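# Place spirit level in scissor lift guardrail tool tray

## Task

Take the spirit level off the cable runway and set it in the tool tray hung on the scissor lift's guardrail so that all of it sits lower than the tray's rim. It fails if the level drops below the platform, or if the robot tips over or finishes leaning. The level must stay there on its own at the end, not held by the robot.

## Robot and tools

ROBOT. A Rainbow Robotics RB-Y1: a base on two drive wheels plus two rear casters (0.66 m long, 0.58 m wide, front edge 0.10 m ahead of the drive axle), a head, two arms with two-pad grippers, and a torso whose lower leg folds at ankle, knee and hip. Cameras: head_camera, left_wrist_camera, right_wrist_camera. Loose objects may get an occasional small shove from outside. Knocking anything off the work area or onto the floor is a failure.

FRAMES. Base frame: origin on the floor between the drive wheels, x forward, y left, z up. The state gives chest (a spine point 0.08 m under the shoulders; its x is where the chest faces, z up the spine), left_hand and right_hand in this frame. A hand point is the middle between its pads; fingers point along its -z and close along its x. Printed hand positions can be off, worse at long reach. base_odometry is measured from the base frame at scene start, counts wheel turns only (slip looks like travel), heading positive to the left, -3.142 to 3.142.

execute_actions. Arguments: "actions", a list holding one action or none (none just reports state and images), and "cameras", a list of camera names or "all" (omitted or null gives all, [] gives none; an unknown name rejects the call). An action may have "base", "joints", "speeds", "min_time_s"; its motions begin together and may finish at different times.
- base: exactly one of {"translate_m": d}, a relative straight drive in metres, forward positive, -3 to 3; or {"rotate_rad": d}, a relative turn in place in radians, counter-clockwise (left) positive, -3.2 to 3.2. No sideways motion. Offsets count from where the base was in the latest state report. A drive or turn needing over 8.667 s at its top speed is refused.
- joints: one object mapping joint names to absolute targets, radians except grippers in metres. Ranges: torso_squat_rad 0 to 1.2 (bigger lowers a level chest); torso_shift_rad -0.3 to 0.6 (positive pushes hips forward); torso_pitch_rad -0.2 to 1.4 (positive bows forward); torso_yaw_rad -1.5 to 1.5 (positive left). Per arm: shoulder_pitch -2.356 to 2.356 (0 hangs, negative raises forward and in); left_shoulder_roll_rad 0 to 3.141 (positive raises outward left), right_shoulder_roll_rad -3.141 to 0 (negative raises outward right); shoulder_yaw -2.094 to 2.094 (positive swings a bent forearm left, both arms); elbow -2.617 to 0.01 (0 straight, negative bends forward); forearm_roll -3.141 to 3.141 and hand_roll -2.705 to 2.705 (positive counter-clockwise seen from above on a hanging arm, both arms); wrist_pitch -1.57 to 1.919 (negative tips hand forward); left_gripper_m and right_gripper_m 0 to 0.1, the pad gap. head_pan_rad -0.523 to 0.523 (relative to chest, positive left); head_tilt_rad -0.35 to 1.57 (positive down). Done tolerance is ±0.02 rad, ±0.004 m for grippers. Torso combos must also hold: squat+shift <= 1.52; squat-shift+pitch <= 1.57; shift+0.5 pitch-0.4 squat <= 0.7; shift+0.3 pitch-0.5 squat <= 0.39, else the torso stops short with off_target.
- speeds: lowers top speed for this action: translate_m 0.05 to 0.4 m/s, rotate_rad 0.1 to 1.509 rad/s (accelerating at 0.5 rad/s²); defaults are the maxima. Native maxima: arm joints 1 rad/s (forearm_roll, wrist_pitch, hand_roll 1.5), head 1.5, squat and pitch 0.3, shift 0.15, yaw 0.6, grippers 0.1 m/s.
- min_time_s: 0.1 to 8, a minimum duration for each arm and head motion.
An unknown key or out-of-range number refuses the call with no motion. A joint or base left out may still be driving to its previous target without the status showing it.

wait: "seconds" 0 to 10; commands nothing and returns state and images. zoom_image: "camera" and "region" [x0, y0, x1, y1] in pixels from the top-left, at most 504 by 504, on that camera's latest full image. finished_scene: "scene", the current scene number; ends it for good once the last command has been held, and reports success.

RESULTS. The "pictures" line lists cameras in image order. base_status and joint_status give each motion's outcome: done (for the base, wheels turned the full amount even if slipping); off_target (resting away from target, maybe still pushing); limit_stop_at_<name> (a built-in limit); contact_stop (torso or arm hit something firm, or cannot lift the load, or pressed an arm into something); stopped_with_arm (torso halted because an arm contact-stopped); time_out (took over 1.5x expected, torso 2.5x, plus 1 s, capped at 14 s). After contact_stop, time_out, stopped_with_arm or a limit stop the joint keeps its resting place as new target; the first three halt the whole group (torso joints, or one arm's seven joints). Recover by backing off in a separate action, arms first, torso after. If both hands hold one object and the torso contact-stops right at start with nothing in the way, resend every arm joint at its reported value, then the torso command. "joint command not followed" plus a "cause:" line means a self- or arm-arm collision check withheld that arm's targets (grippers still move); named joints read not_followed and may be retried each action. limit_stop_at_own_body means the guard stopped an arm near torso, head, leg or base before contact; move them apart. on_its_own covers uncommanded parts; "held at" is a held target, not the position. A Motor temperatures line lists each arm's joints in joint_positions order.

CAUTIONS. Grip by commanding a gap at least 0.005 m under the object's width; off_target then is expected. Each arm handles 3 kg; heavy loads far ahead of the drive wheels can tip the robot forward, and nothing stops that. The base keeps driving into furniture (wheels spin); the bent leg can poke past the front edge and, hitting furniture, can shove the robot backward unseen by odometry. Never let the arms strike or squeeze each other, grippers included; the check ignores grippers, fingers and palms. Contact torque reaching a joint limit (N m: shoulders 62.3, elbow 32, forearm_roll, wrist_pitch, hand_roll 22.2, held weight included) freezes the robot 10 s and skips the call's rest. Holding loads heats motors: MOTOR HOT from 65 °C, and at 80 °C an OVER-TEMPERATURE FAULT brakes the arm (limit_stop_at_motor_heat); resend targets afterwards. The robot holds its last command while you think. Avoid drops, slips, slams and hard pushes.

Each tool is called in YAML: its name, and indented under it one key for each argument.

## Session

execute_actions:
  actions: []

Scene clock: 0.00 s.
Motor temperatures (°C, as the motors report them): left_arm=[32 32 32 32 32 32 32] | right_arm=[31 28 33 32 43 34 35]
base_odometry: x=+0.000 y=+0.000 heading=+0.000 (m, m, rad; odometry frame)
base_status: not commanded
joint_positions: torso_squat_rad=+0.350 torso_shift_rad=+0.001 torso_pitch_rad=+0.001 torso_yaw_rad=-0.001 left_shoulder_pitch_rad=-0.048 left_shoulder_roll_rad=+0.023 left_shoulder_yaw_rad=-0.012 left_elbow_rad=-0.184 left_forearm_roll_rad=+0.043 left_wrist_pitch_rad=-0.016 left_hand_roll_rad=-0.010 left_gripper_m=+0.099 right_shoulder_pitch_rad=+0.005 right_shoulder_roll_rad=-0.042 right_shoulder_yaw_rad=-0.024 right_elbow_rad=-0.168 right_forearm_roll_rad=+0.034 right_wrist_pitch_rad=+0.004 right_hand_roll_rad=-0.022 right_gripper_m=+0.101 head_pan_rad=+0.000 head_tilt_rad=+0.400
joint_status: not commanded
chest: x=-0.2270 y=+0.0007 z=+1.2476 quat_wxyz=(+1.000, +0.000, +0.001, +0.000) (m; base frame)
left_hand: x=-0.0999 y=+0.2346 z=+0.5732 quat_wxyz=(+0.992, +0.008, -0.122, +0.001) (m; base frame)
right_hand: x=-0.1509 y=-0.2538 z=+0.5671 quat_wxyz=(+0.997, -0.023, -0.079, -0.005) (m; base frame)
pictures: head_camera, left_wrist_camera, right_wrist_camera
Images, in order (width x height): head_camera 896x504, left_wrist_camera 644x364, right_wrist_camera 644x364.

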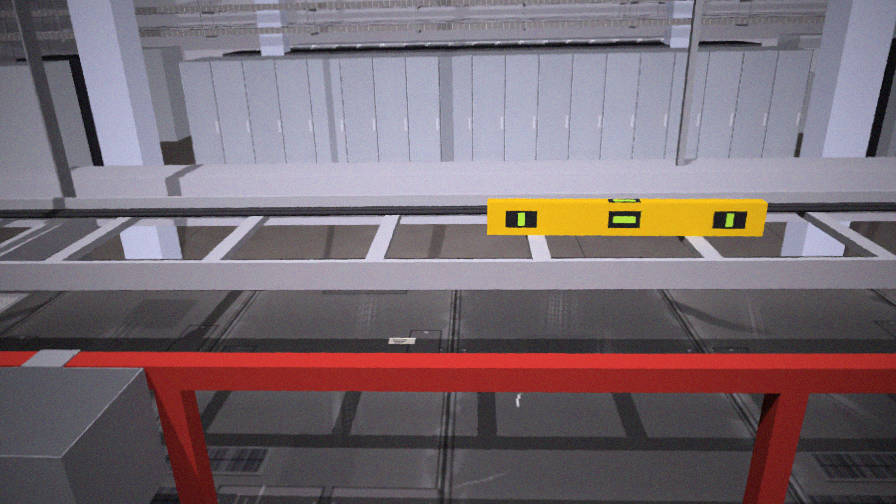

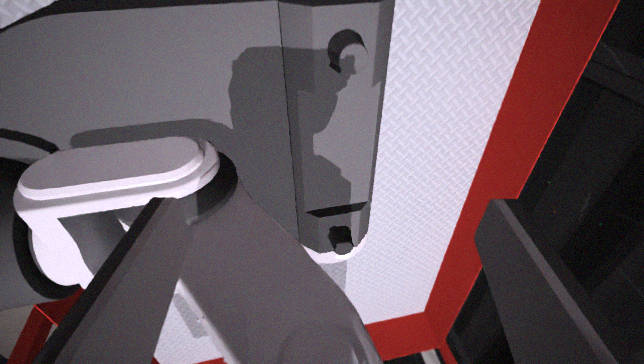

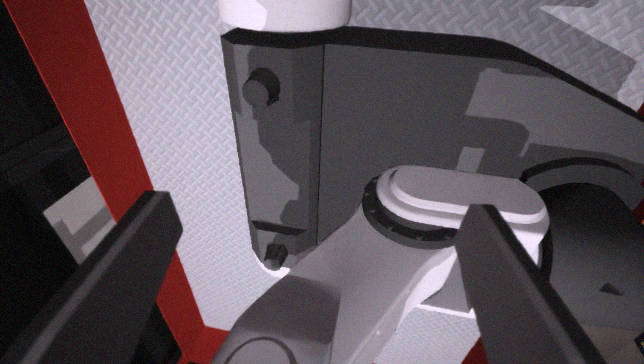

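execute_actions:
  actions:
    - {"joints":{"torso_squat_rad":0,"left_shoulder_pitch_rad":0,"left_elbow_rad":-2.4,"left_wrist_pitch_rad":1.7,"right_shoulder_pitch_rad":0.5}}
  cameras: []

execute_actions:
  actions:
    - {"joints":{"left_shoulder_pitch_rad":-2.0,"left_elbow_rad":-0.3,"left_wrist_pitch_rad":1.9,"left_shoulder_roll_rad":0.1,"left_shoulder_yaw_rad":0,"left_hand_roll_rad":0.8,"torso_yaw_rad":-0.55,"head_pan_rad":0.2,"head_tilt_rad":0.5}}
  cameras: []

execute_actions:
  actions:
    - {"base":{"translate_m":0.2},"joints":{"torso_shift_rad":0.15},"speeds":{"translate_m":0.15}}

Scene clock: 5.40 s.
Motor temperatures (°C, as the motors report them): left_arm=[32 32 32 32 32 32 32] | right_arm=[31 28 33 32 43 34 35]
base_odometry: x=+0.000 y=+0.000 heading=+0.000 (m, m, rad; odometry frame)
base_status: not commanded
joint_positions: torso_squat_rad=+0.000 torso_shift_rad=+0.001 torso_pitch_rad=+0.001 torso_yaw_rad=-0.001 left_shoulder_pitch_rad=+0.000 left_shoulder_roll_rad=+0.023 left_shoulder_yaw_rad=-0.012 left_elbow_rad=-2.400 left_forearm_roll_rad=+0.043 left_wrist_pitch_rad=+1.700 left_hand_roll_rad=-0.010 left_gripper_m=+0.099 right_shoulder_pitch_rad=+0.500 right_shoulder_roll_rad=-0.042 right_shoulder_yaw_rad=-0.024 right_elbow_rad=-0.168 right_forearm_roll_rad=+0.034 right_wrist_pitch_rad=+0.004 right_hand_roll_rad=-0.022 right_gripper_m=+0.101 head_pan_rad=+0.000 head_tilt_rad=+0.400
joint_status: all done
chest: x=-0.2270 y=+0.0008 z=+1.2899 quat_wxyz=(+1.000, +0.000, +0.001, +0.000) (m; base frame)
left_hand: x=+0.1480 y=+0.2124 z=+1.0847 quat_wxyz=(+0.939, -0.009, -0.342, -0.024) (m; base frame)
right_hand: x=-0.5054 y=-0.2361 z=+0.6574 quat_wxyz=(+0.984, -0.030, +0.155, -0.084) (m; base frame)
pictures: none
No camera images: the call's "cameras" was empty. Leave "cameras" out to get every camera's image.

Scene clock: 8.17 s.
Motor temperatures (°C, as the motors report them): left_arm=[32 32 32 32 32 32 32] | right_arm=[31 28 33 32 43 34 35]
base_odometry: x=+0.000 y=+0.000 heading=+0.000 (m, m, rad; odometry frame)
base_status: not commanded
joint_positions: torso_squat_rad=+0.000 torso_shift_rad=+0.001 torso_pitch_rad=+0.001 torso_yaw_rad=-0.550 left_shoulder_pitch_rad=-2.000 left_shoulder_roll_rad=+0.100 left_shoulder_yaw_rad=+0.000 left_elbow_rad=-0.300 left_forearm_roll_rad=+0.043 left_wrist_pitch_rad=+1.900 left_hand_roll_rad=+0.800 left_gripper_m=+0.099 right_shoulder_pitch_rad=+0.500 right_shoulder_roll_rad=-0.042 right_shoulder_yaw_rad=-0.024 right_elbow_rad=-0.168 right_forearm_roll_rad=+0.034 right_wrist_pitch_rad=+0.004 right_hand_roll_rad=-0.022 right_gripper_m=+0.101 head_pan_rad=+0.200 head_tilt_rad=+0.500
joint_status: all done
chest: x=-0.2270 y=+0.0008 z=+1.2899 quat_wxyz=(+0.962, -0.001, +0.001, -0.272) (m; base frame)
left_hand: x=+0.2531 y=-0.2159 z=+1.3884 quat_wxyz=(+0.969, +0.034, -0.243, -0.043) (m; base frame)
right_hand: x=-0.5878 y=-0.0566 z=+0.6573 quat_wxyz=(+0.924, +0.013, +0.157, -0.347) (m; base frame)
pictures: none
No camera images: the call's "cameras" was empty. Leave "cameras" out to get every camera's image.

Scene clock: 10.33 s.
Motor temperatures (°C, as the motors report them): left_arm=[32 32 32 32 32 32 32] | right_arm=[31 28 33 32 43 34 35]
base_odometry: x=+0.200 y=+0.000 heading=+0.000 (m, m, rad; odometry frame)
base_status: done
joint_positions: torso_squat_rad=+0.000 torso_shift_rad=+0.150 torso_pitch_rad=+0.002 torso_yaw_rad=-0.550 left_shoulder_pitch_rad=-2.000 left_shoulder_roll_rad=+0.100 left_shoulder_yaw_rad=+0.000 left_elbow_rad=-0.300 left_forearm_roll_rad=+0.043 left_wrist_pitch_rad=+1.900 left_hand_roll_rad=+0.800 left_gripper_m=+0.099 right_shoulder_pitch_rad=+0.500 right_shoulder_roll_rad=-0.042 right_shoulder_yaw_rad=-0.024 right_elbow_rad=-0.168 right_forearm_roll_rad=+0.034 right_wrist_pitch_rad=+0.004 right_hand_roll_rad=-0.022 right_gripper_m=+0.101 head_pan_rad=+0.200 head_tilt_rad=+0.500
joint_status: all done
chest: x=-0.1229 y=+0.0008 z=+1.2821 quat_wxyz=(+0.962, -0.001, +0.001, -0.272) (m; base frame)
left_hand: x=+0.3573 y=-0.2158 z=+1.3805 quat_wxyz=(+0.969, +0.034, -0.243, -0.043) (m; base frame)
right_hand: x=-0.4838 y=-0.0566 z=+0.6495 quat_wxyz=(+0.924, +0.013, +0.157, -0.347) (m; base frame)
pictures: head_camera, left_wrist_camera, right_wrist_camera
Images, in order (width x height): head_camera 896x504, left_wrist_camera 644x364, right_wrist_camera 644x364.

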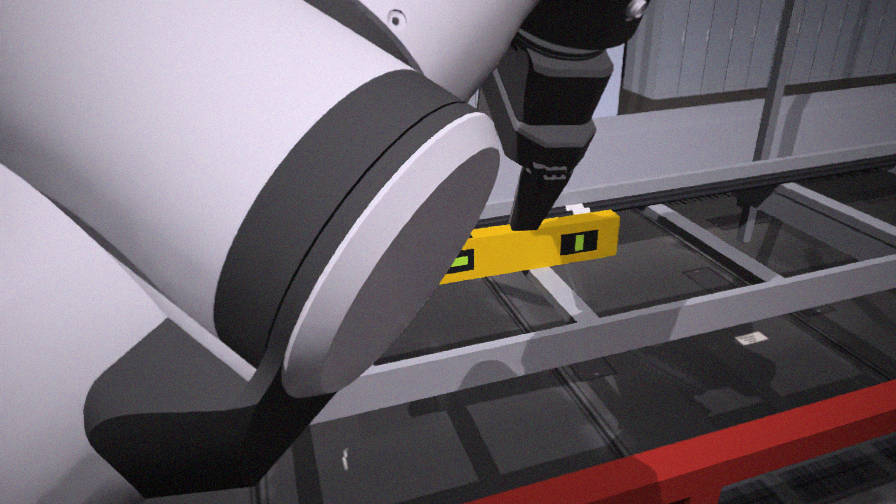

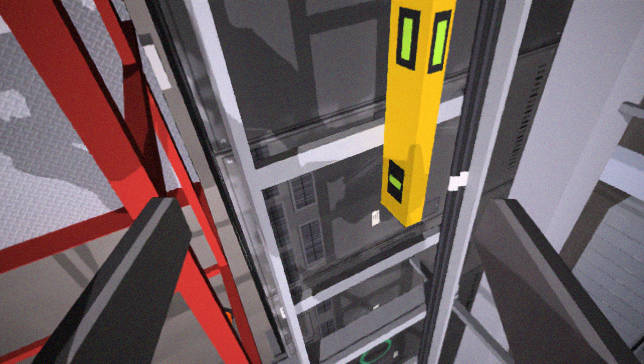

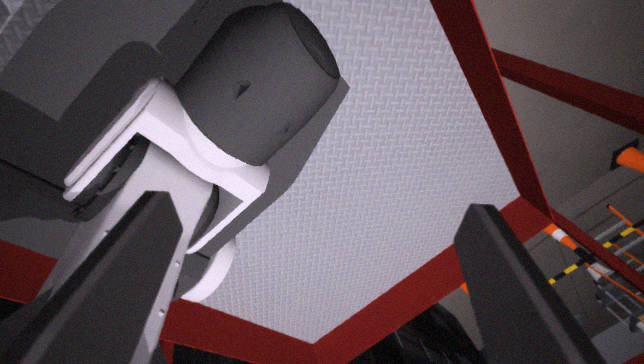

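execute_actions:
  actions:
    - {"joints":{"torso_yaw_rad":-0.4,"left_hand_roll_rad":0.6,"torso_pitch_rad":0.15}}
  cameras: ["head_camera","left_wrist_camera"]

Scene clock: 12.67 s.
Motor temperatures (°C, as the motors report them): left_arm=[32 32 32 32 32 32 32] | right_arm=[31 28 33 32 43 34 35]
base_odometry: x=+0.200 y=+0.000 heading=+0.000 (m, m, rad; odometry frame)
base_status: not commanded
joint_positions: torso_squat_rad=+0.000 torso_shift_rad=+0.150 torso_pitch_rad=+0.150 torso_yaw_rad=-0.400 left_shoulder_pitch_rad=-2.000 left_shoulder_roll_rad=+0.100 left_shoulder_yaw_rad=+0.000 left_elbow_rad=-0.300 left_forearm_roll_rad=+0.043 left_wrist_pitch_rad=+1.900 left_hand_roll_rad=+0.600 left_gripper_m=+0.099 right_shoulder_pitch_rad=+0.500 right_shoulder_roll_rad=-0.042 right_shoulder_yaw_rad=-0.024 right_elbow_rad=-0.168 right_forearm_roll_rad=+0.034 right_wrist_pitch_rad=+0.004 right_hand_roll_rad=-0.022 right_gripper_m=+0.101 head_pan_rad=+0.200 head_tilt_rad=+0.500
joint_status: all done
chest: x=-0.0770 y=+0.0008 z=+1.2786 quat_wxyz=(+0.977, -0.015, +0.073, -0.198) (m; base frame)
left_hand: x=+0.4392 y=-0.1417 z=+1.3007 quat_wxyz=(+0.982, +0.070, -0.160, -0.073) (m; base frame)
right_hand: x=-0.5152 y=-0.1098 z=+0.7046 quat_wxyz=(+0.933, -0.020, +0.228, -0.277) (m; base frame)
pictures: head_camera, left_wrist_camera
Images, in order (width x height): head_camera 896x504, left_wrist_camera 644x364.

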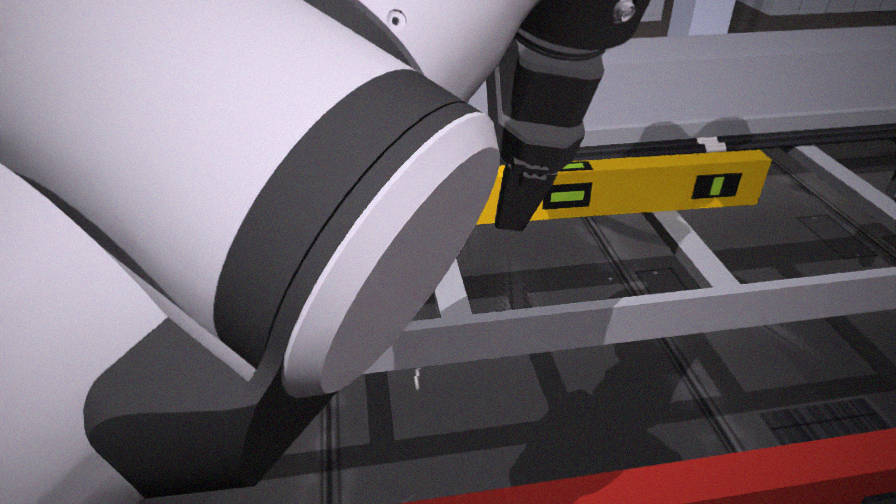

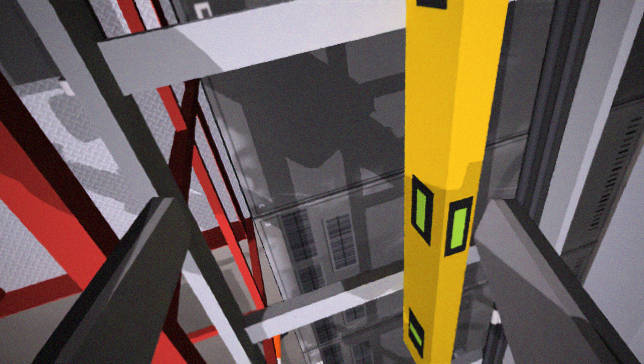

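execute_actions:
  actions:
    - {"joints":{"torso_shift_rad":0.27,"left_hand_roll_rad":0.68}}
  cameras: ["left_wrist_camera"]

Scene clock: 15.47 s.
Motor temperatures (°C, as the motors report them): left_arm=[32 32 32 32 32 32 32] | right_arm=[31 28 33 32 43 34 35]
base_odometry: x=+0.200 y=+0.000 heading=+0.000 (m, m, rad; odometry frame)
base_status: not commanded
joint_positions: torso_squat_rad=+0.000 torso_shift_rad=+0.270 torso_pitch_rad=+0.150 torso_yaw_rad=-0.400 left_shoulder_pitch_rad=-2.000 left_shoulder_roll_rad=+0.100 left_shoulder_yaw_rad=+0.000 left_elbow_rad=-0.300 left_forearm_roll_rad=+0.043 left_wrist_pitch_rad=+1.900 left_hand_roll_rad=+0.680 left_gripper_m=+0.099 right_shoulder_pitch_rad=+0.500 right_shoulder_roll_rad=-0.042 right_shoulder_yaw_rad=-0.024 right_elbow_rad=-0.168 right_forearm_roll_rad=+0.034 right_wrist_pitch_rad=+0.004 right_hand_roll_rad=-0.022 right_gripper_m=+0.101 head_pan_rad=+0.200 head_tilt_rad=+0.500
joint_status: all done
chest: x=+0.0051 y=+0.0007 z=+1.2611 quat_wxyz=(+0.977, -0.015, +0.073, -0.198) (m; base frame)
left_hand: x=+0.5213 y=-0.1417 z=+1.2832 quat_wxyz=(+0.984, +0.064, -0.163, -0.033) (m; base frame)
right_hand: x=-0.4331 y=-0.1098 z=+0.6871 quat_wxyz=(+0.933, -0.020, +0.228, -0.277) (m; base frame)
pictures: left_wrist_camera
Images, in order (width x height): left_wrist_camera 644x364.

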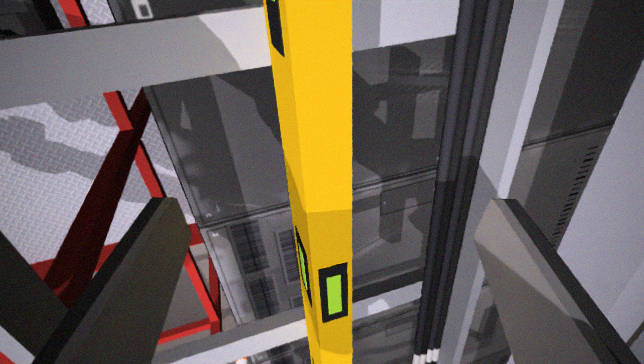

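execute_actions:
  actions:
    - {"joints":{"torso_pitch_rad":0.24}}
  cameras: ["left_wrist_camera","head_camera"]

Scene clock: 18.00 s.
Motor temperatures (°C, as the motors report them): left_arm=[32 32 32 32 32 32 32] | right_arm=[31 28 33 32 43 34 35]
base_odometry: x=+0.200 y=+0.000 heading=+0.000 (m, m, rad; odometry frame)
base_status: not commanded
joint_positions: torso_squat_rad=+0.000 torso_shift_rad=+0.270 torso_pitch_rad=+0.240 torso_yaw_rad=-0.400 left_shoulder_pitch_rad=-2.000 left_shoulder_roll_rad=+0.100 left_shoulder_yaw_rad=+0.000 left_elbow_rad=-0.300 left_forearm_roll_rad=+0.043 left_wrist_pitch_rad=+1.900 left_hand_roll_rad=+0.680 left_gripper_m=+0.099 right_shoulder_pitch_rad=+0.500 right_shoulder_roll_rad=-0.042 right_shoulder_yaw_rad=-0.024 right_elbow_rad=-0.168 right_forearm_roll_rad=+0.034 right_wrist_pitch_rad=+0.004 right_hand_roll_rad=-0.022 right_gripper_m=+0.101 head_pan_rad=+0.200 head_tilt_rad=+0.500
joint_status: all done
chest: x=+0.0324 y=+0.0007 z=+1.2557 quat_wxyz=(+0.973, -0.024, +0.117, -0.197) (m; base frame)
left_hand: x=+0.5485 y=-0.1417 z=+1.2313 quat_wxyz=(+0.990, +0.062, -0.119, -0.036) (m; base frame)
right_hand: x=-0.4556 y=-0.1097 z=+0.7234 quat_wxyz=(+0.922, -0.032, +0.269, -0.275) (m; base frame)
pictures: head_camera, left_wrist_camera
Images, in order (width x height): head_camera 896x504, left_wrist_camera 644x364.

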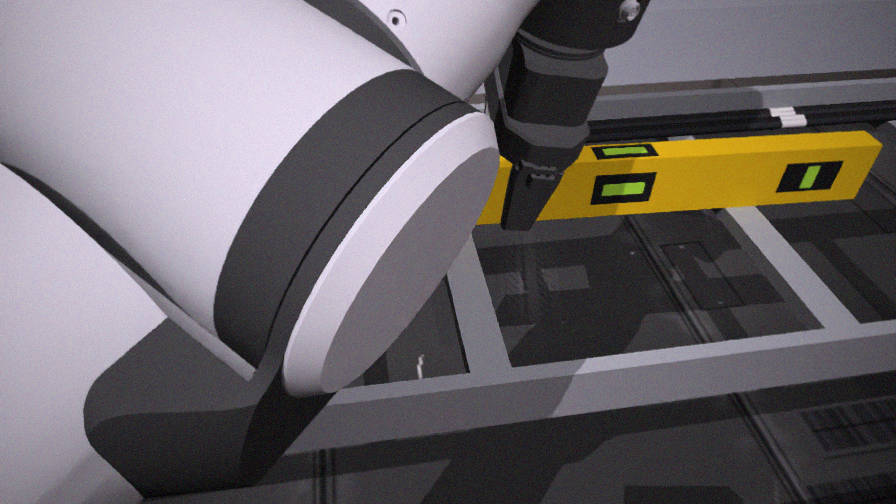

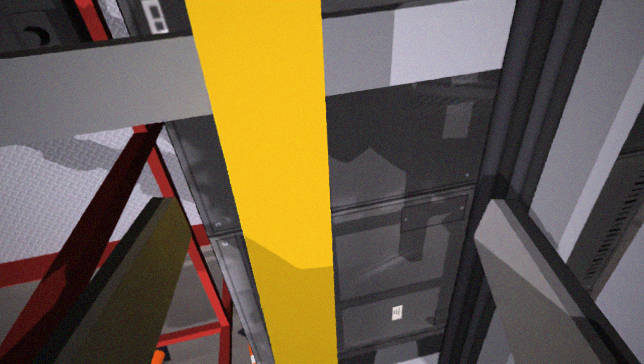

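execute_actions:
  actions:
    - {"joints":{"torso_yaw_rad":-0.51,"left_hand_roll_rad":0.79},"min_time_s":1}
  cameras: ["left_wrist_camera"]

execute_actions:
  actions:
    - {"joints":{"left_gripper_m":0.01}}
  cameras: ["left_wrist_camera","head_camera"]

Scene clock: 21.60 s.
Motor temperatures (°C, as the motors report them): left_arm=[32 32 32 32 32 32 32] | right_arm=[31 28 33 32 43 34 35]
base_odometry: x=+0.200 y=+0.000 heading=+0.000 (m, m, rad; odometry frame)
base_status: not commanded
joint_positions: torso_squat_rad=+0.000 torso_shift_rad=+0.270 torso_pitch_rad=+0.240 torso_yaw_rad=-0.510 left_shoulder_pitch_rad=-2.000 left_shoulder_roll_rad=+0.100 left_shoulder_yaw_rad=+0.000 left_elbow_rad=-0.300 left_forearm_roll_rad=+0.043 left_wrist_pitch_rad=+1.900 left_hand_roll_rad=+0.790 left_gripper_m=+0.099 right_shoulder_pitch_rad=+0.500 right_shoulder_roll_rad=-0.042 right_shoulder_yaw_rad=-0.024 right_elbow_rad=-0.168 right_forearm_roll_rad=+0.034 right_wrist_pitch_rad=+0.004 right_hand_roll_rad=-0.022 right_gripper_m=+0.101 head_pan_rad=+0.200 head_tilt_rad=+0.500
joint_status: all done
chest: x=+0.0324 y=+0.0007 z=+1.2557 quat_wxyz=(+0.961, -0.031, +0.116, -0.250) (m; base frame)
left_hand: x=+0.5303 y=-0.1965 z=+1.2359 quat_wxyz=(+0.991, +0.036, -0.124, -0.033) (m; base frame)
right_hand: x=-0.4653 y=-0.0709 z=+0.7257 quat_wxyz=(+0.906, -0.030, +0.267, -0.328) (m; base frame)
pictures: left_wrist_camera
Images, in order (width x height): left_wrist_camera 644x364.

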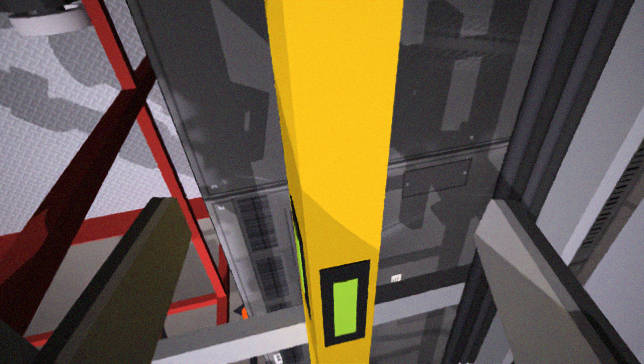

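Scene clock: 22.97 s.
Motor temperatures (°C, as the motors report them): left_arm=[32 32 32 32 32 32 32] | right_arm=[31 28 33 32 43 34 35]
base_odometry: x=+0.200 y=+0.000 heading=+0.000 (m, m, rad; odometry frame)
base_status: not commanded
joint_positions: torso_squat_rad=+0.000 torso_shift_rad=+0.270 torso_pitch_rad=+0.240 torso_yaw_rad=-0.510 left_shoulder_pitch_rad=-2.000 left_shoulder_roll_rad=+0.100 left_shoulder_yaw_rad=+0.000 left_elbow_rad=-0.300 left_forearm_roll_rad=+0.043 left_wrist_pitch_rad=+1.900 left_hand_roll_rad=+0.790 left_gripper_m=+0.022 right_shoulder_pitch_rad=+0.500 right_shoulder_roll_rad=-0.042 right_shoulder_yaw_rad=-0.024 right_elbow_rad=-0.168 right_forearm_roll_rad=+0.034 right_wrist_pitch_rad=+0.004 right_hand_roll_rad=-0.022 right_gripper_m=+0.101 head_pan_rad=+0.200 head_tilt_rad=+0.500
joint_status: left_gripper_m off_target (ended at +0.022, target +0.010)
chest: x=+0.0323 y=+0.0007 z=+1.2557 quat_wxyz=(+0.961, -0.031, +0.116, -0.250) (m; base frame)
left_hand: x=+0.5303 y=-0.1966 z=+1.2359 quat_wxyz=(+0.991, +0.036, -0.124, -0.033) (m; base frame)
right_hand: x=-0.4653 y=-0.0709 z=+0.7257 quat_wxyz=(+0.906, -0.030, +0.267, -0.328) (m; base frame)
pictures: head_camera, left_wrist_camera
Images, in order (width x height): head_camera 896x504, left_wrist_camera 644x364.

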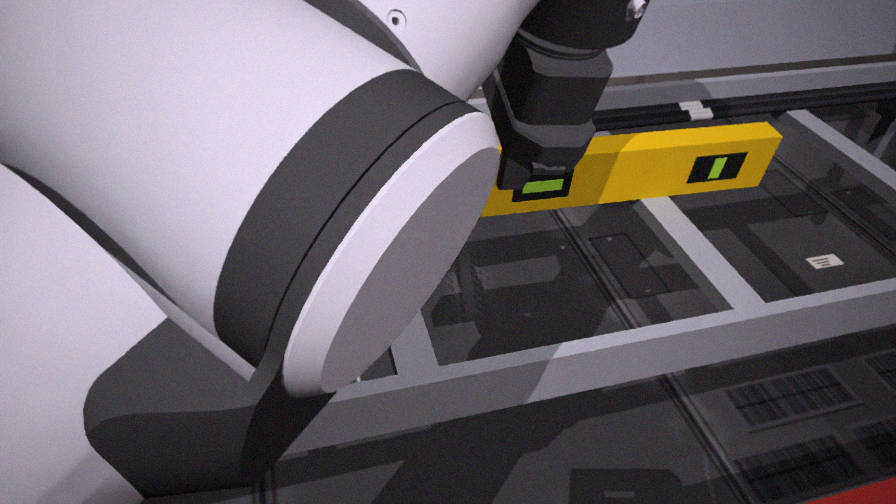

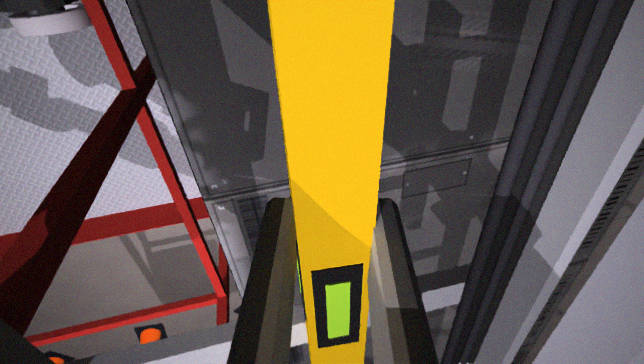

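execute_actions:
  actions:
    - {"joints":{"torso_pitch_rad":0.0}}
  cameras: []

execute_actions:
  actions:
    - {"base":{"translate_m":-0.1},"joints":{"torso_shift_rad":-0.15},"speeds":{"translate_m":0.1}}
  cameras: ["head_camera"]

execute_actions:
  actions:
    - {"joints":{"left_shoulder_pitch_rad":-1.2,"left_shoulder_roll_rad":1.3,"left_shoulder_yaw_rad":0.8,"left_elbow_rad":-0.5,"left_hand_roll_rad":-1.3,"torso_yaw_rad":0.3,"head_pan_rad":0.52,"head_tilt_rad":0.55},"min_time_s":4}
  cameras: ["head_camera"]

Scene clock: 26.13 s.
Motor temperatures (°C, as the motors report them): left_arm=[32 32 32 32 32 32 32] | right_arm=[31 28 33 32 43 34 35]
base_odometry: x=+0.200 y=+0.000 heading=+0.000 (m, m, rad; odometry frame)
base_status: not commanded
joint_positions: torso_squat_rad=+0.000 torso_shift_rad=+0.270 torso_pitch_rad=+0.000 torso_yaw_rad=-0.510 left_shoulder_pitch_rad=-2.000 left_shoulder_roll_rad=+0.100 left_shoulder_yaw_rad=+0.000 left_elbow_rad=-0.300 left_forearm_roll_rad=+0.043 left_wrist_pitch_rad=+1.900 left_hand_roll_rad=+0.790 left_gripper_m=+0.022 right_shoulder_pitch_rad=+0.500 right_shoulder_roll_rad=-0.042 right_shoulder_yaw_rad=-0.024 right_elbow_rad=-0.168 right_forearm_roll_rad=+0.034 right_wrist_pitch_rad=+0.004 right_hand_roll_rad=-0.022 right_gripper_m=+0.101 head_pan_rad=+0.200 head_tilt_rad=+0.500
joint_status: all done
chest: x=-0.0413 y=+0.0007 z=+1.2646 quat_wxyz=(+0.968, +0.000, +0.000, -0.252) (m; base frame)
left_hand: x=+0.4471 y=-0.1964 z=+1.3637 quat_wxyz=(+0.969, +0.040, -0.242, -0.028) (m; base frame)
right_hand: x=-0.3986 y=-0.0710 z=+0.6314 quat_wxyz=(+0.931, +0.010, +0.157, -0.329) (m; base frame)
pictures: none
No camera images: the call's "cameras" was empty. Leave "cameras" out to get every camera's image.

Scene clock: 29.70 s.
Motor temperatures (°C, as the motors report them): left_arm=[32 32 32 32 32 32 32] | right_arm=[31 28 33 32 43 34 35]
base_odometry: x=+0.100 y=+0.000 heading=+0.000 (m, m, rad; odometry frame)
base_status: done
joint_positions: torso_squat_rad=+0.000 torso_shift_rad=-0.150 torso_pitch_rad=+0.000 torso_yaw_rad=-0.510 left_shoulder_pitch_rad=-2.000 left_shoulder_roll_rad=+0.100 left_shoulder_yaw_rad=+0.000 left_elbow_rad=-0.300 left_forearm_roll_rad=+0.043 left_wrist_pitch_rad=+1.900 left_hand_roll_rad=+0.790 left_gripper_m=+0.022 right_shoulder_pitch_rad=+0.500 right_shoulder_roll_rad=-0.042 right_shoulder_yaw_rad=-0.024 right_elbow_rad=-0.168 right_forearm_roll_rad=+0.034 right_wrist_pitch_rad=+0.004 right_hand_roll_rad=-0.022 right_gripper_m=+0.101 head_pan_rad=+0.200 head_tilt_rad=+0.500
joint_status: all done
chest: x=-0.3327 y=+0.0007 z=+1.2821 quat_wxyz=(+0.968, +0.000, +0.000, -0.252) (m; base frame)
left_hand: x=+0.1557 y=-0.1964 z=+1.3812 quat_wxyz=(+0.969, +0.040, -0.242, -0.028) (m; base frame)
right_hand: x=-0.6899 y=-0.0710 z=+0.6489 quat_wxyz=(+0.931, +0.010, +0.156, -0.329) (m; base frame)
pictures: head_camera
Images, in order (width x height): head_camera 896x504.

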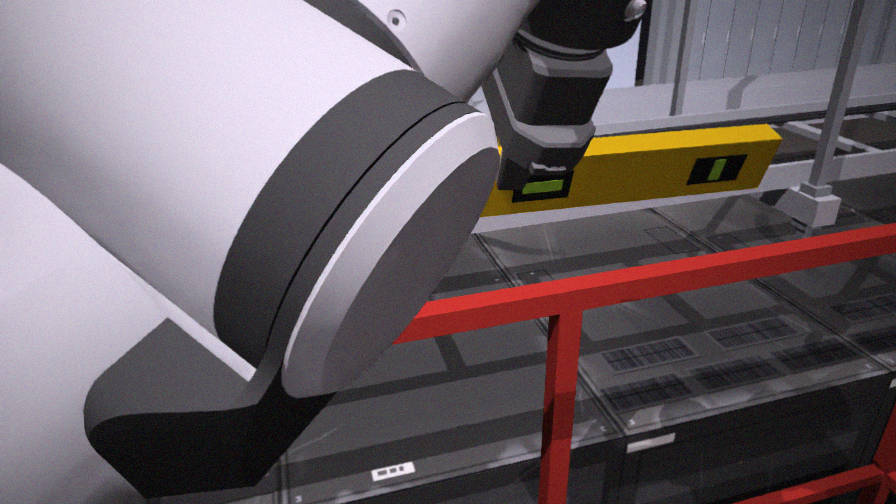

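Scene clock: 34.00 s.
Motor temperatures (°C, as the motors report them): left_arm=[32 32 32 32 32 32 32] | right_arm=[31 28 33 32 43 34 35]
base_odometry: x=+0.100 y=+0.000 heading=+0.000 (m, m, rad; odometry frame)
base_status: not commanded
joint_positions: torso_squat_rad=+0.000 torso_shift_rad=-0.150 torso_pitch_rad=+0.000 torso_yaw_rad=+0.300 left_shoulder_pitch_rad=-1.200 left_shoulder_roll_rad=+1.299 left_shoulder_yaw_rad=+0.800 left_elbow_rad=-0.500 left_forearm_roll_rad=+0.043 left_wrist_pitch_rad=+1.900 left_hand_roll_rad=-1.300 left_gripper_m=+0.022 right_shoulder_pitch_rad=+0.500 right_shoulder_roll_rad=-0.042 right_shoulder_yaw_rad=-0.024 right_elbow_rad=-0.168 right_forearm_roll_rad=+0.034 right_wrist_pitch_rad=+0.004 right_hand_roll_rad=-0.022 right_gripper_m=+0.101 head_pan_rad=+0.520 head_tilt_rad=+0.550
joint_status: all done
chest: x=-0.3326 y=+0.0008 z=+1.2821 quat_wxyz=(+0.989, +0.000, +0.000, +0.149) (m; base frame)
left_hand: x=-0.2083 y=+0.7397 z=+1.3131 quat_wxyz=(+0.978, +0.074, -0.197, -0.004) (m; base frame)
right_hand: x=-0.5274 y=-0.3077 z=+0.6492 quat_wxyz=(+0.985, -0.053, +0.148, +0.065) (m; base frame)
pictures: head_camera
Images, in order (width x height): head_camera 896x504.

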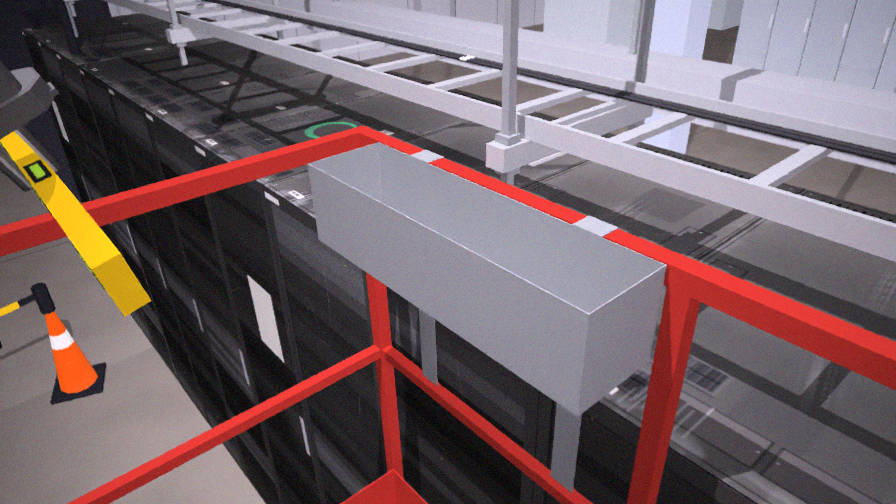

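execute_actions:
  actions:
    - {"base":{"translate_m":0.04},"joints":{"torso_yaw_rad":0.0,"left_hand_roll_rad":-1.0,"torso_shift_rad":0.3,"torso_squat_rad":0.4,"head_tilt_rad":0.7},"speeds":{"translate_m":0.05}}
  cameras: ["head_camera","left_wrist_camera"]

Scene clock: 41.10 s.
Motor temperatures (°C, as the motors report them): left_arm=[32 32 32 32 32 32 32] | right_arm=[31 28 33 32 43 34 35]
base_odometry: x=+0.140 y=+0.000 heading=-0.001 (m, m, rad; odometry frame)
base_status: done
joint_positions: torso_squat_rad=+0.400 torso_shift_rad=+0.300 torso_pitch_rad=+0.000 torso_yaw_rad=+0.000 left_shoulder_pitch_rad=-1.200 left_shoulder_roll_rad=+1.300 left_shoulder_yaw_rad=+0.800 left_elbow_rad=-0.500 left_forearm_roll_rad=+0.043 left_wrist_pitch_rad=+1.900 left_hand_roll_rad=-1.000 left_gripper_m=+0.022 right_shoulder_pitch_rad=+0.500 right_shoulder_roll_rad=-0.042 right_shoulder_yaw_rad=-0.024 right_elbow_rad=-0.168 right_forearm_roll_rad=+0.034 right_wrist_pitch_rad=+0.004 right_hand_roll_rad=-0.022 right_gripper_m=+0.101 head_pan_rad=+0.520 head_tilt_rad=+0.700
joint_status: all done
chest: x=-0.0373 y=+0.0007 z=+1.2059 quat_wxyz=(+1.000, +0.000, +0.000, +0.000) (m; base frame)
left_hand: x=+0.2997 y=+0.6700 z=+1.2369 quat_wxyz=(+0.978, +0.013, -0.210, -0.004) (m; base frame)
right_hand: x=-0.3146 y=-0.2364 z=+0.5730 quat_wxyz=(+0.984, -0.030, +0.154, -0.083) (m; base frame)
pictures: head_camera, left_wrist_camera
Images, in order (width x height): head_camera 896x504, left_wrist_camera 644x364.

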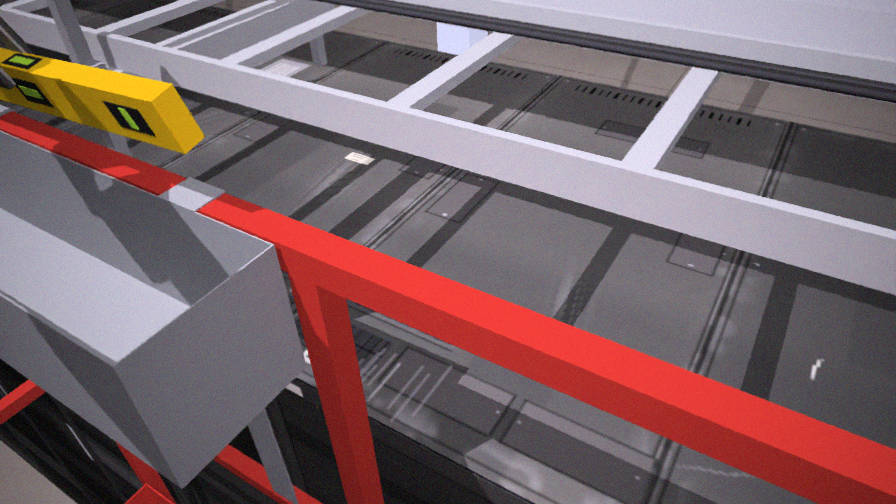

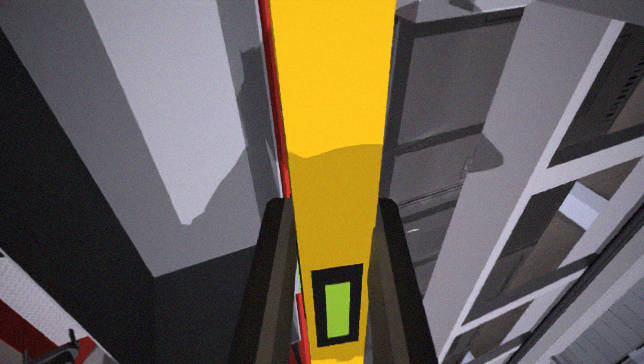

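execute_actions:
  actions:
    - {"base":{"translate_m":-0.06},"joints":{"torso_squat_rad":0.55},"speeds":{"translate_m":0.05}}
  cameras: ["head_camera","left_wrist_camera"]

Scene clock: 44.27 s.
Motor temperatures (°C, as the motors report them): left_arm=[32 32 32 32 32 32 32] | right_arm=[31 28 33 32 43 34 35]
base_odometry: x=+0.080 y=+0.000 heading=+0.000 (m, m, rad; odometry frame)
base_status: done
joint_positions: torso_squat_rad=+0.550 torso_shift_rad=+0.300 torso_pitch_rad=+0.000 torso_yaw_rad=+0.000 left_shoulder_pitch_rad=-1.200 left_shoulder_roll_rad=+1.300 left_shoulder_yaw_rad=+0.800 left_elbow_rad=-0.500 left_forearm_roll_rad=+0.043 left_wrist_pitch_rad=+1.900 left_hand_roll_rad=-1.000 left_gripper_m=+0.022 right_shoulder_pitch_rad=+0.500 right_shoulder_roll_rad=-0.042 right_shoulder_yaw_rad=-0.024 right_elbow_rad=-0.168 right_forearm_roll_rad=+0.034 right_wrist_pitch_rad=+0.004 right_hand_roll_rad=-0.022 right_gripper_m=+0.101 head_pan_rad=+0.520 head_tilt_rad=+0.700
joint_status: all done
chest: x=-0.0516 y=+0.0007 z=+1.1600 quat_wxyz=(+1.000, +0.000, +0.000, +0.000) (m; base frame)
left_hand: x=+0.2855 y=+0.6700 z=+1.1911 quat_wxyz=(+0.978, +0.013, -0.210, -0.004) (m; base frame)
right_hand: x=-0.3287 y=-0.2365 z=+0.5271 quat_wxyz=(+0.984, -0.030, +0.154, -0.083) (m; base frame)
pictures: head_camera, left_wrist_camera
Images, in order (width x height): head_camera 896x504, left_wrist_camera 644x364.

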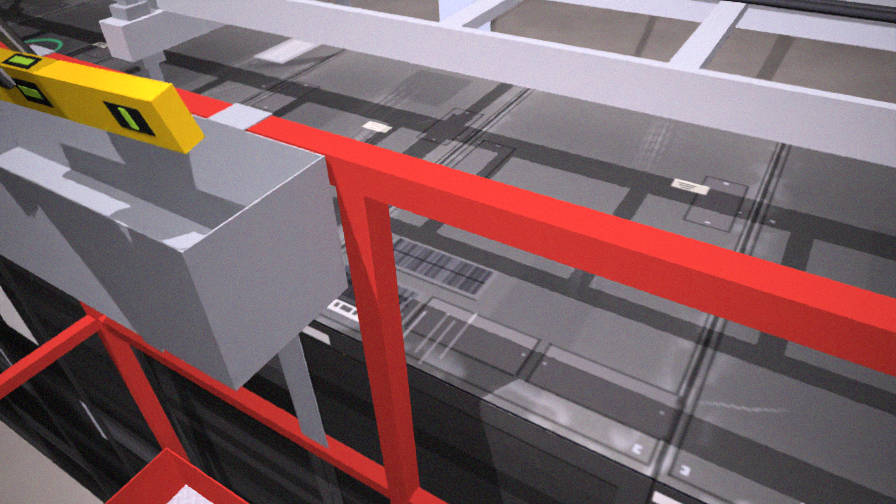

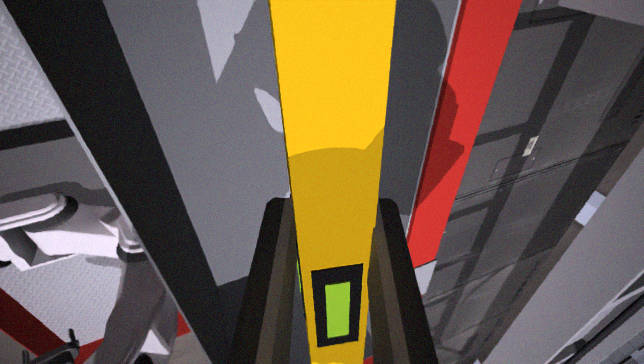

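execute_actions:
  actions:
    - {"joints":{"torso_squat_rad":0.74}}
  cameras: ["head_camera","left_wrist_camera"]

Scene clock: 46.43 s.
Motor temperatures (°C, as the motors report them): left_arm=[32 32 32 32 32 32 32] | right_arm=[31 28 33 32 43 34 35]
base_odometry: x=+0.080 y=+0.000 heading=+0.000 (m, m, rad; odometry frame)
base_status: not commanded
joint_positions: torso_squat_rad=+0.740 torso_shift_rad=+0.300 torso_pitch_rad=+0.000 torso_yaw_rad=+0.000 left_shoulder_pitch_rad=-1.200 left_shoulder_roll_rad=+1.300 left_shoulder_yaw_rad=+0.800 left_elbow_rad=-0.500 left_forearm_roll_rad=+0.043 left_wrist_pitch_rad=+1.900 left_hand_roll_rad=-1.000 left_gripper_m=+0.022 right_shoulder_pitch_rad=+0.500 right_shoulder_roll_rad=-0.042 right_shoulder_yaw_rad=-0.024 right_elbow_rad=-0.168 right_forearm_roll_rad=+0.034 right_wrist_pitch_rad=+0.004 right_hand_roll_rad=-0.022 right_gripper_m=+0.101 head_pan_rad=+0.520 head_tilt_rad=+0.700
joint_status: all done
chest: x=-0.0753 y=+0.0007 z=+1.0837 quat_wxyz=(+1.000, +0.000, +0.000, +0.000) (m; base frame)
left_hand: x=+0.2618 y=+0.6700 z=+1.1149 quat_wxyz=(+0.978, +0.013, -0.210, -0.004) (m; base frame)
right_hand: x=-0.3523 y=-0.2365 z=+0.4508 quat_wxyz=(+0.984, -0.030, +0.154, -0.083) (m; base frame)
pictures: head_camera, left_wrist_camera
Images, in order (width x height): head_camera 896x504, left_wrist_camera 644x364.

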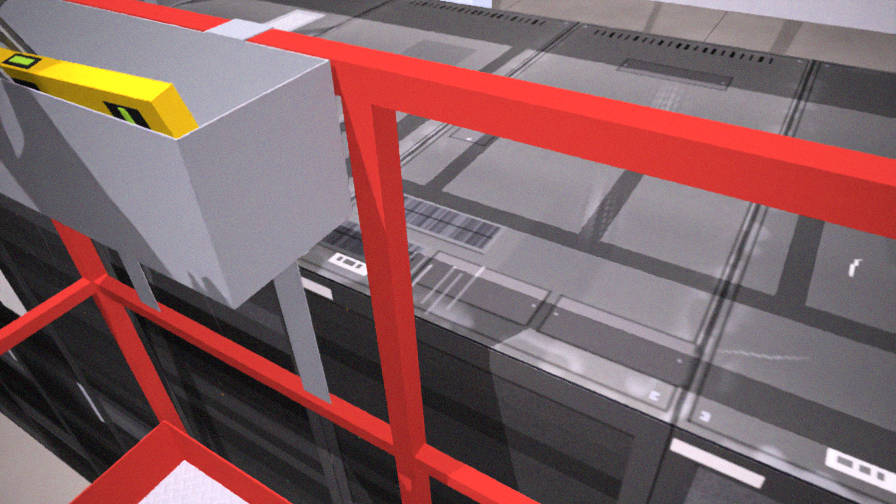

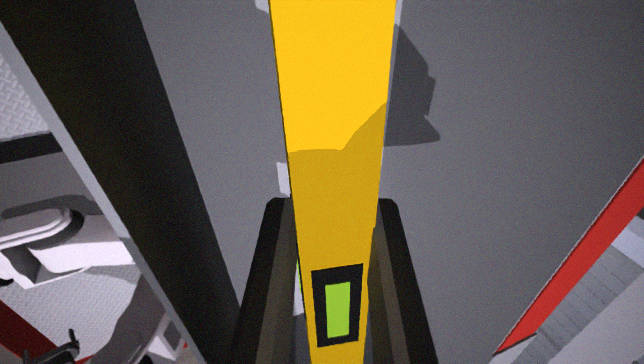

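Well inside. Lower a bit more, release.

execute_actions:
  actions:
    - {"joints":{"torso_squat_rad":0.84}}
  cameras: []

execute_actions:
  actions:
    - {"joints":{"left_gripper_m":0.06}}
  cameras: []

execute_actions:
  actions:
    - {"joints":{"torso_squat_rad":0.45,"head_tilt_rad":0.8}}
  cameras: ["head_camera","left_wrist_camera"]

Scene clock: 48.83 s.
Motor temperatures (°C, as the motors report them): left_arm=[32 32 32 32 32 32 32] | right_arm=[31 28 33 32 43 34 35]
base_odometry: x=+0.080 y=+0.000 heading=+0.000 (m, m, rad; odometry frame)
base_status: not commanded
joint_positions: torso_squat_rad=+0.773 torso_shift_rad=+0.299 torso_pitch_rad=-0.002 torso_yaw_rad=+0.000 left_shoulder_pitch_rad=-1.202 left_shoulder_roll_rad=+1.302 left_shoulder_yaw_rad=+0.800 left_elbow_rad=-0.502 left_forearm_roll_rad=+0.043 left_wrist_pitch_rad=+1.900 left_hand_roll_rad=-1.000 left_gripper_m=+0.022 right_shoulder_pitch_rad=+0.500 right_shoulder_roll_rad=-0.042 right_shoulder_yaw_rad=-0.024 right_elbow_rad=-0.168 right_forearm_roll_rad=+0.034 right_wrist_pitch_rad=+0.004 right_hand_roll_rad=-0.022 right_gripper_m=+0.101 head_pan_rad=+0.520 head_tilt_rad=+0.700
joint_status: torso_squat_rad contact_stop (moved +0.033 of +0.100)
on_its_own: torso_squat_rad is held at +0.773, not at your +0.840, since a contact_stop
chest: x=-0.0811 y=+0.0001 z=+1.0687 quat_wxyz=(+1.000, +0.000, -0.001, +0.000) (m; base frame)
left_hand: x=+0.2551 y=+0.6704 z=+1.1030 quat_wxyz=(+0.977, +0.015, -0.213, -0.003) (m; base frame)
right_hand: x=-0.3567 y=-0.2364 z=+0.4348 quat_wxyz=(+0.984, -0.029, +0.153, -0.083) (m; base frame)
pictures: none
No camera images: the call's "cameras" was empty. Leave "cameras" out to get every camera's image.

not run: a stop came earlier in this reply.

not run: a stop came earlier in this reply.

execute_actions:
  actions:
    - {"joints":{"torso_squat_rad":0.75}}
  cameras: []

execute_actions:
  actions:
    - {"joints":{"left_gripper_m":0.06}}
  cameras: []

execute_actions:
  actions:
    - {"joints":{"torso_squat_rad":0.45,"head_tilt_rad":0.8}}
  cameras: ["head_camera","left_wrist_camera"]

Scene clock: 50.87 s.
Motor temperatures (°C, as the motors report them): left_arm=[32 32 32 32 32 32 32] | right_arm=[31 28 33 32 43 34 35]
base_odometry: x=+0.080 y=+0.000 heading=+0.000 (m, m, rad; odometry frame)
base_status: not commanded
joint_positions: torso_squat_rad=+0.750 torso_shift_rad=+0.300 torso_pitch_rad=-0.001 torso_yaw_rad=+0.000 left_shoulder_pitch_rad=-1.200 left_shoulder_roll_rad=+1.300 left_shoulder_yaw_rad=+0.800 left_elbow_rad=-0.500 left_forearm_roll_rad=+0.043 left_wrist_pitch_rad=+1.900 left_hand_roll_rad=-1.000 left_gripper_m=+0.022 right_shoulder_pitch_rad=+0.500 right_shoulder_roll_rad=-0.042 right_shoulder_yaw_rad=-0.024 right_elbow_rad=-0.168 right_forearm_roll_rad=+0.034 right_wrist_pitch_rad=+0.004 right_hand_roll_rad=-0.022 right_gripper_m=+0.101 head_pan_rad=+0.520 head_tilt_rad=+0.700
joint_status: all done
chest: x=-0.0772 y=+0.0006 z=+1.0793 quat_wxyz=(+1.000, +0.000, -0.001, +0.000) (m; base frame)
left_hand: x=+0.2596 y=+0.6701 z=+1.1110 quat_wxyz=(+0.977, +0.013, -0.211, -0.004) (m; base frame)
right_hand: x=-0.3535 y=-0.2365 z=+0.4460 quat_wxyz=(+0.984, -0.030, +0.154, -0.083) (m; base frame)
pictures: none
No camera images: the call's "cameras" was empty. Leave "cameras" out to get every camera's image.

Scene clock: 51.83 s.
Motor temperatures (°C, as the motors report them): left_arm=[32 32 32 32 32 32 32] | right_arm=[31 28 33 32 43 34 35]
base_odometry: x=+0.080 y=+0.000 heading=-0.001 (m, m, rad; odometry frame)
base_status: not commanded
joint_positions: torso_squat_rad=+0.750 torso_shift_rad=+0.300 torso_pitch_rad=+0.000 torso_yaw_rad=-0.001 left_shoulder_pitch_rad=-1.204 left_shoulder_roll_rad=+1.298 left_shoulder_yaw_rad=+0.801 left_elbow_rad=-0.502 left_forearm_roll_rad=+0.045 left_wrist_pitch_rad=+1.897 left_hand_roll_rad=-1.000 left_gripper_m=+0.056 right_shoulder_pitch_rad=+0.500 right_shoulder_roll_rad=-0.042 right_shoulder_yaw_rad=-0.024 right_elbow_rad=-0.168 right_forearm_roll_rad=+0.034 right_wrist_pitch_rad=+0.004 right_hand_roll_rad=-0.022 right_gripper_m=+0.101 head_pan_rad=+0.520 head_tilt_rad=+0.700
joint_status: all done
chest: x=-0.0765 y=+0.0004 z=+1.0793 quat_wxyz=(+1.000, +0.000, +0.000, -0.001) (m; base frame)
left_hand: x=+0.2635 y=+0.6689 z=+1.1130 quat_wxyz=(+0.977, +0.014, -0.215, -0.006) (m; base frame)
right_hand: x=-0.3538 y=-0.2360 z=+0.4461 quat_wxyz=(+0.984, -0.030, +0.154, -0.084) (m; base frame)
pictures: none
No camera images: the call's "cameras" was empty. Leave "cameras" out to get every camera's image.

Scene clock: 53.63 s.
Motor temperatures (°C, as the motors report them): left_arm=[32 32 32 32 32 32 32] | right_arm=[31 28 33 32 43 34 35]
base_odometry: x=+0.080 y=+0.000 heading=-0.001 (m, m, rad; odometry frame)
base_status: not commanded
joint_positions: torso_squat_rad=+0.450 torso_shift_rad=+0.300 torso_pitch_rad=-0.001 torso_yaw_rad=+0.000 left_shoulder_pitch_rad=-1.200 left_shoulder_roll_rad=+1.299 left_shoulder_yaw_rad=+0.800 left_elbow_rad=-0.500 left_forearm_roll_rad=+0.043 left_wrist_pitch_rad=+1.900 left_hand_roll_rad=-1.000 left_gripper_m=+0.060 right_shoulder_pitch_rad=+0.500 right_shoulder_roll_rad=-0.042 right_shoulder_yaw_rad=-0.024 right_elbow_rad=-0.168 right_forearm_roll_rad=+0.034 right_wrist_pitch_rad=+0.004 right_hand_roll_rad=-0.022 right_gripper_m=+0.101 head_pan_rad=+0.520 head_tilt_rad=+0.800
joint_status: all done
chest: x=-0.0424 y=+0.0007 z=+1.1922 quat_wxyz=(+1.000, +0.000, -0.001, +0.000) (m; base frame)
left_hand: x=+0.2949 y=+0.6699 z=+1.2239 quat_wxyz=(+0.977, +0.013, -0.211, -0.004) (m; base frame)
right_hand: x=-0.3187 y=-0.2364 z=+0.5589 quat_wxyz=(+0.984, -0.030, +0.154, -0.083) (m; base frame)
pictures: head_camera, left_wrist_camera
Images, in order (width x height): head_camera 896x504, left_wrist_camera 644x364.

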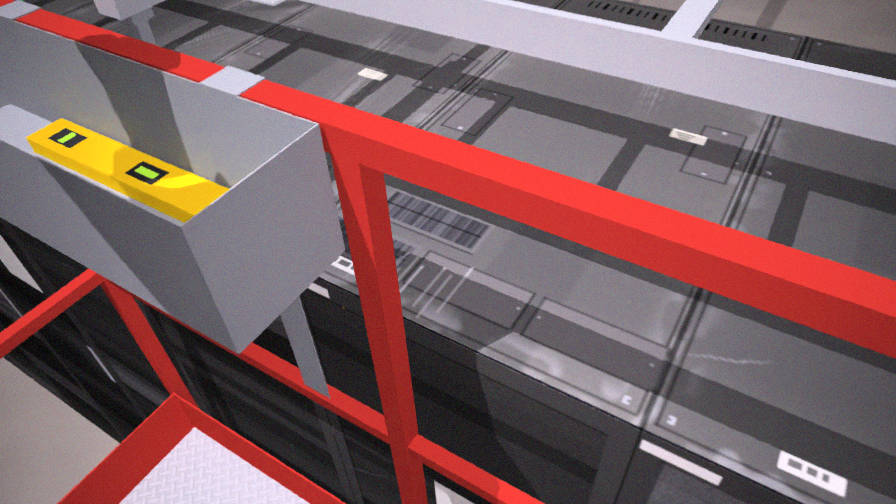

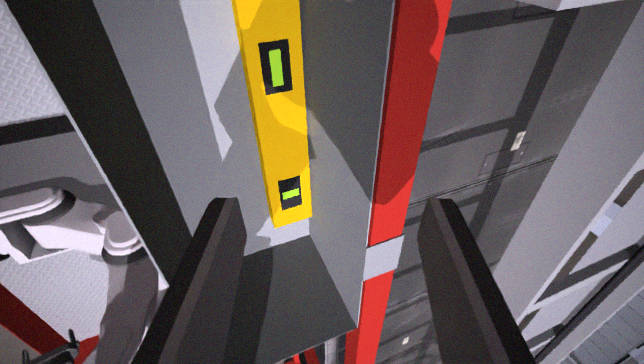

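finished_scene:
  scene: 2

The scene is finished: the task was done.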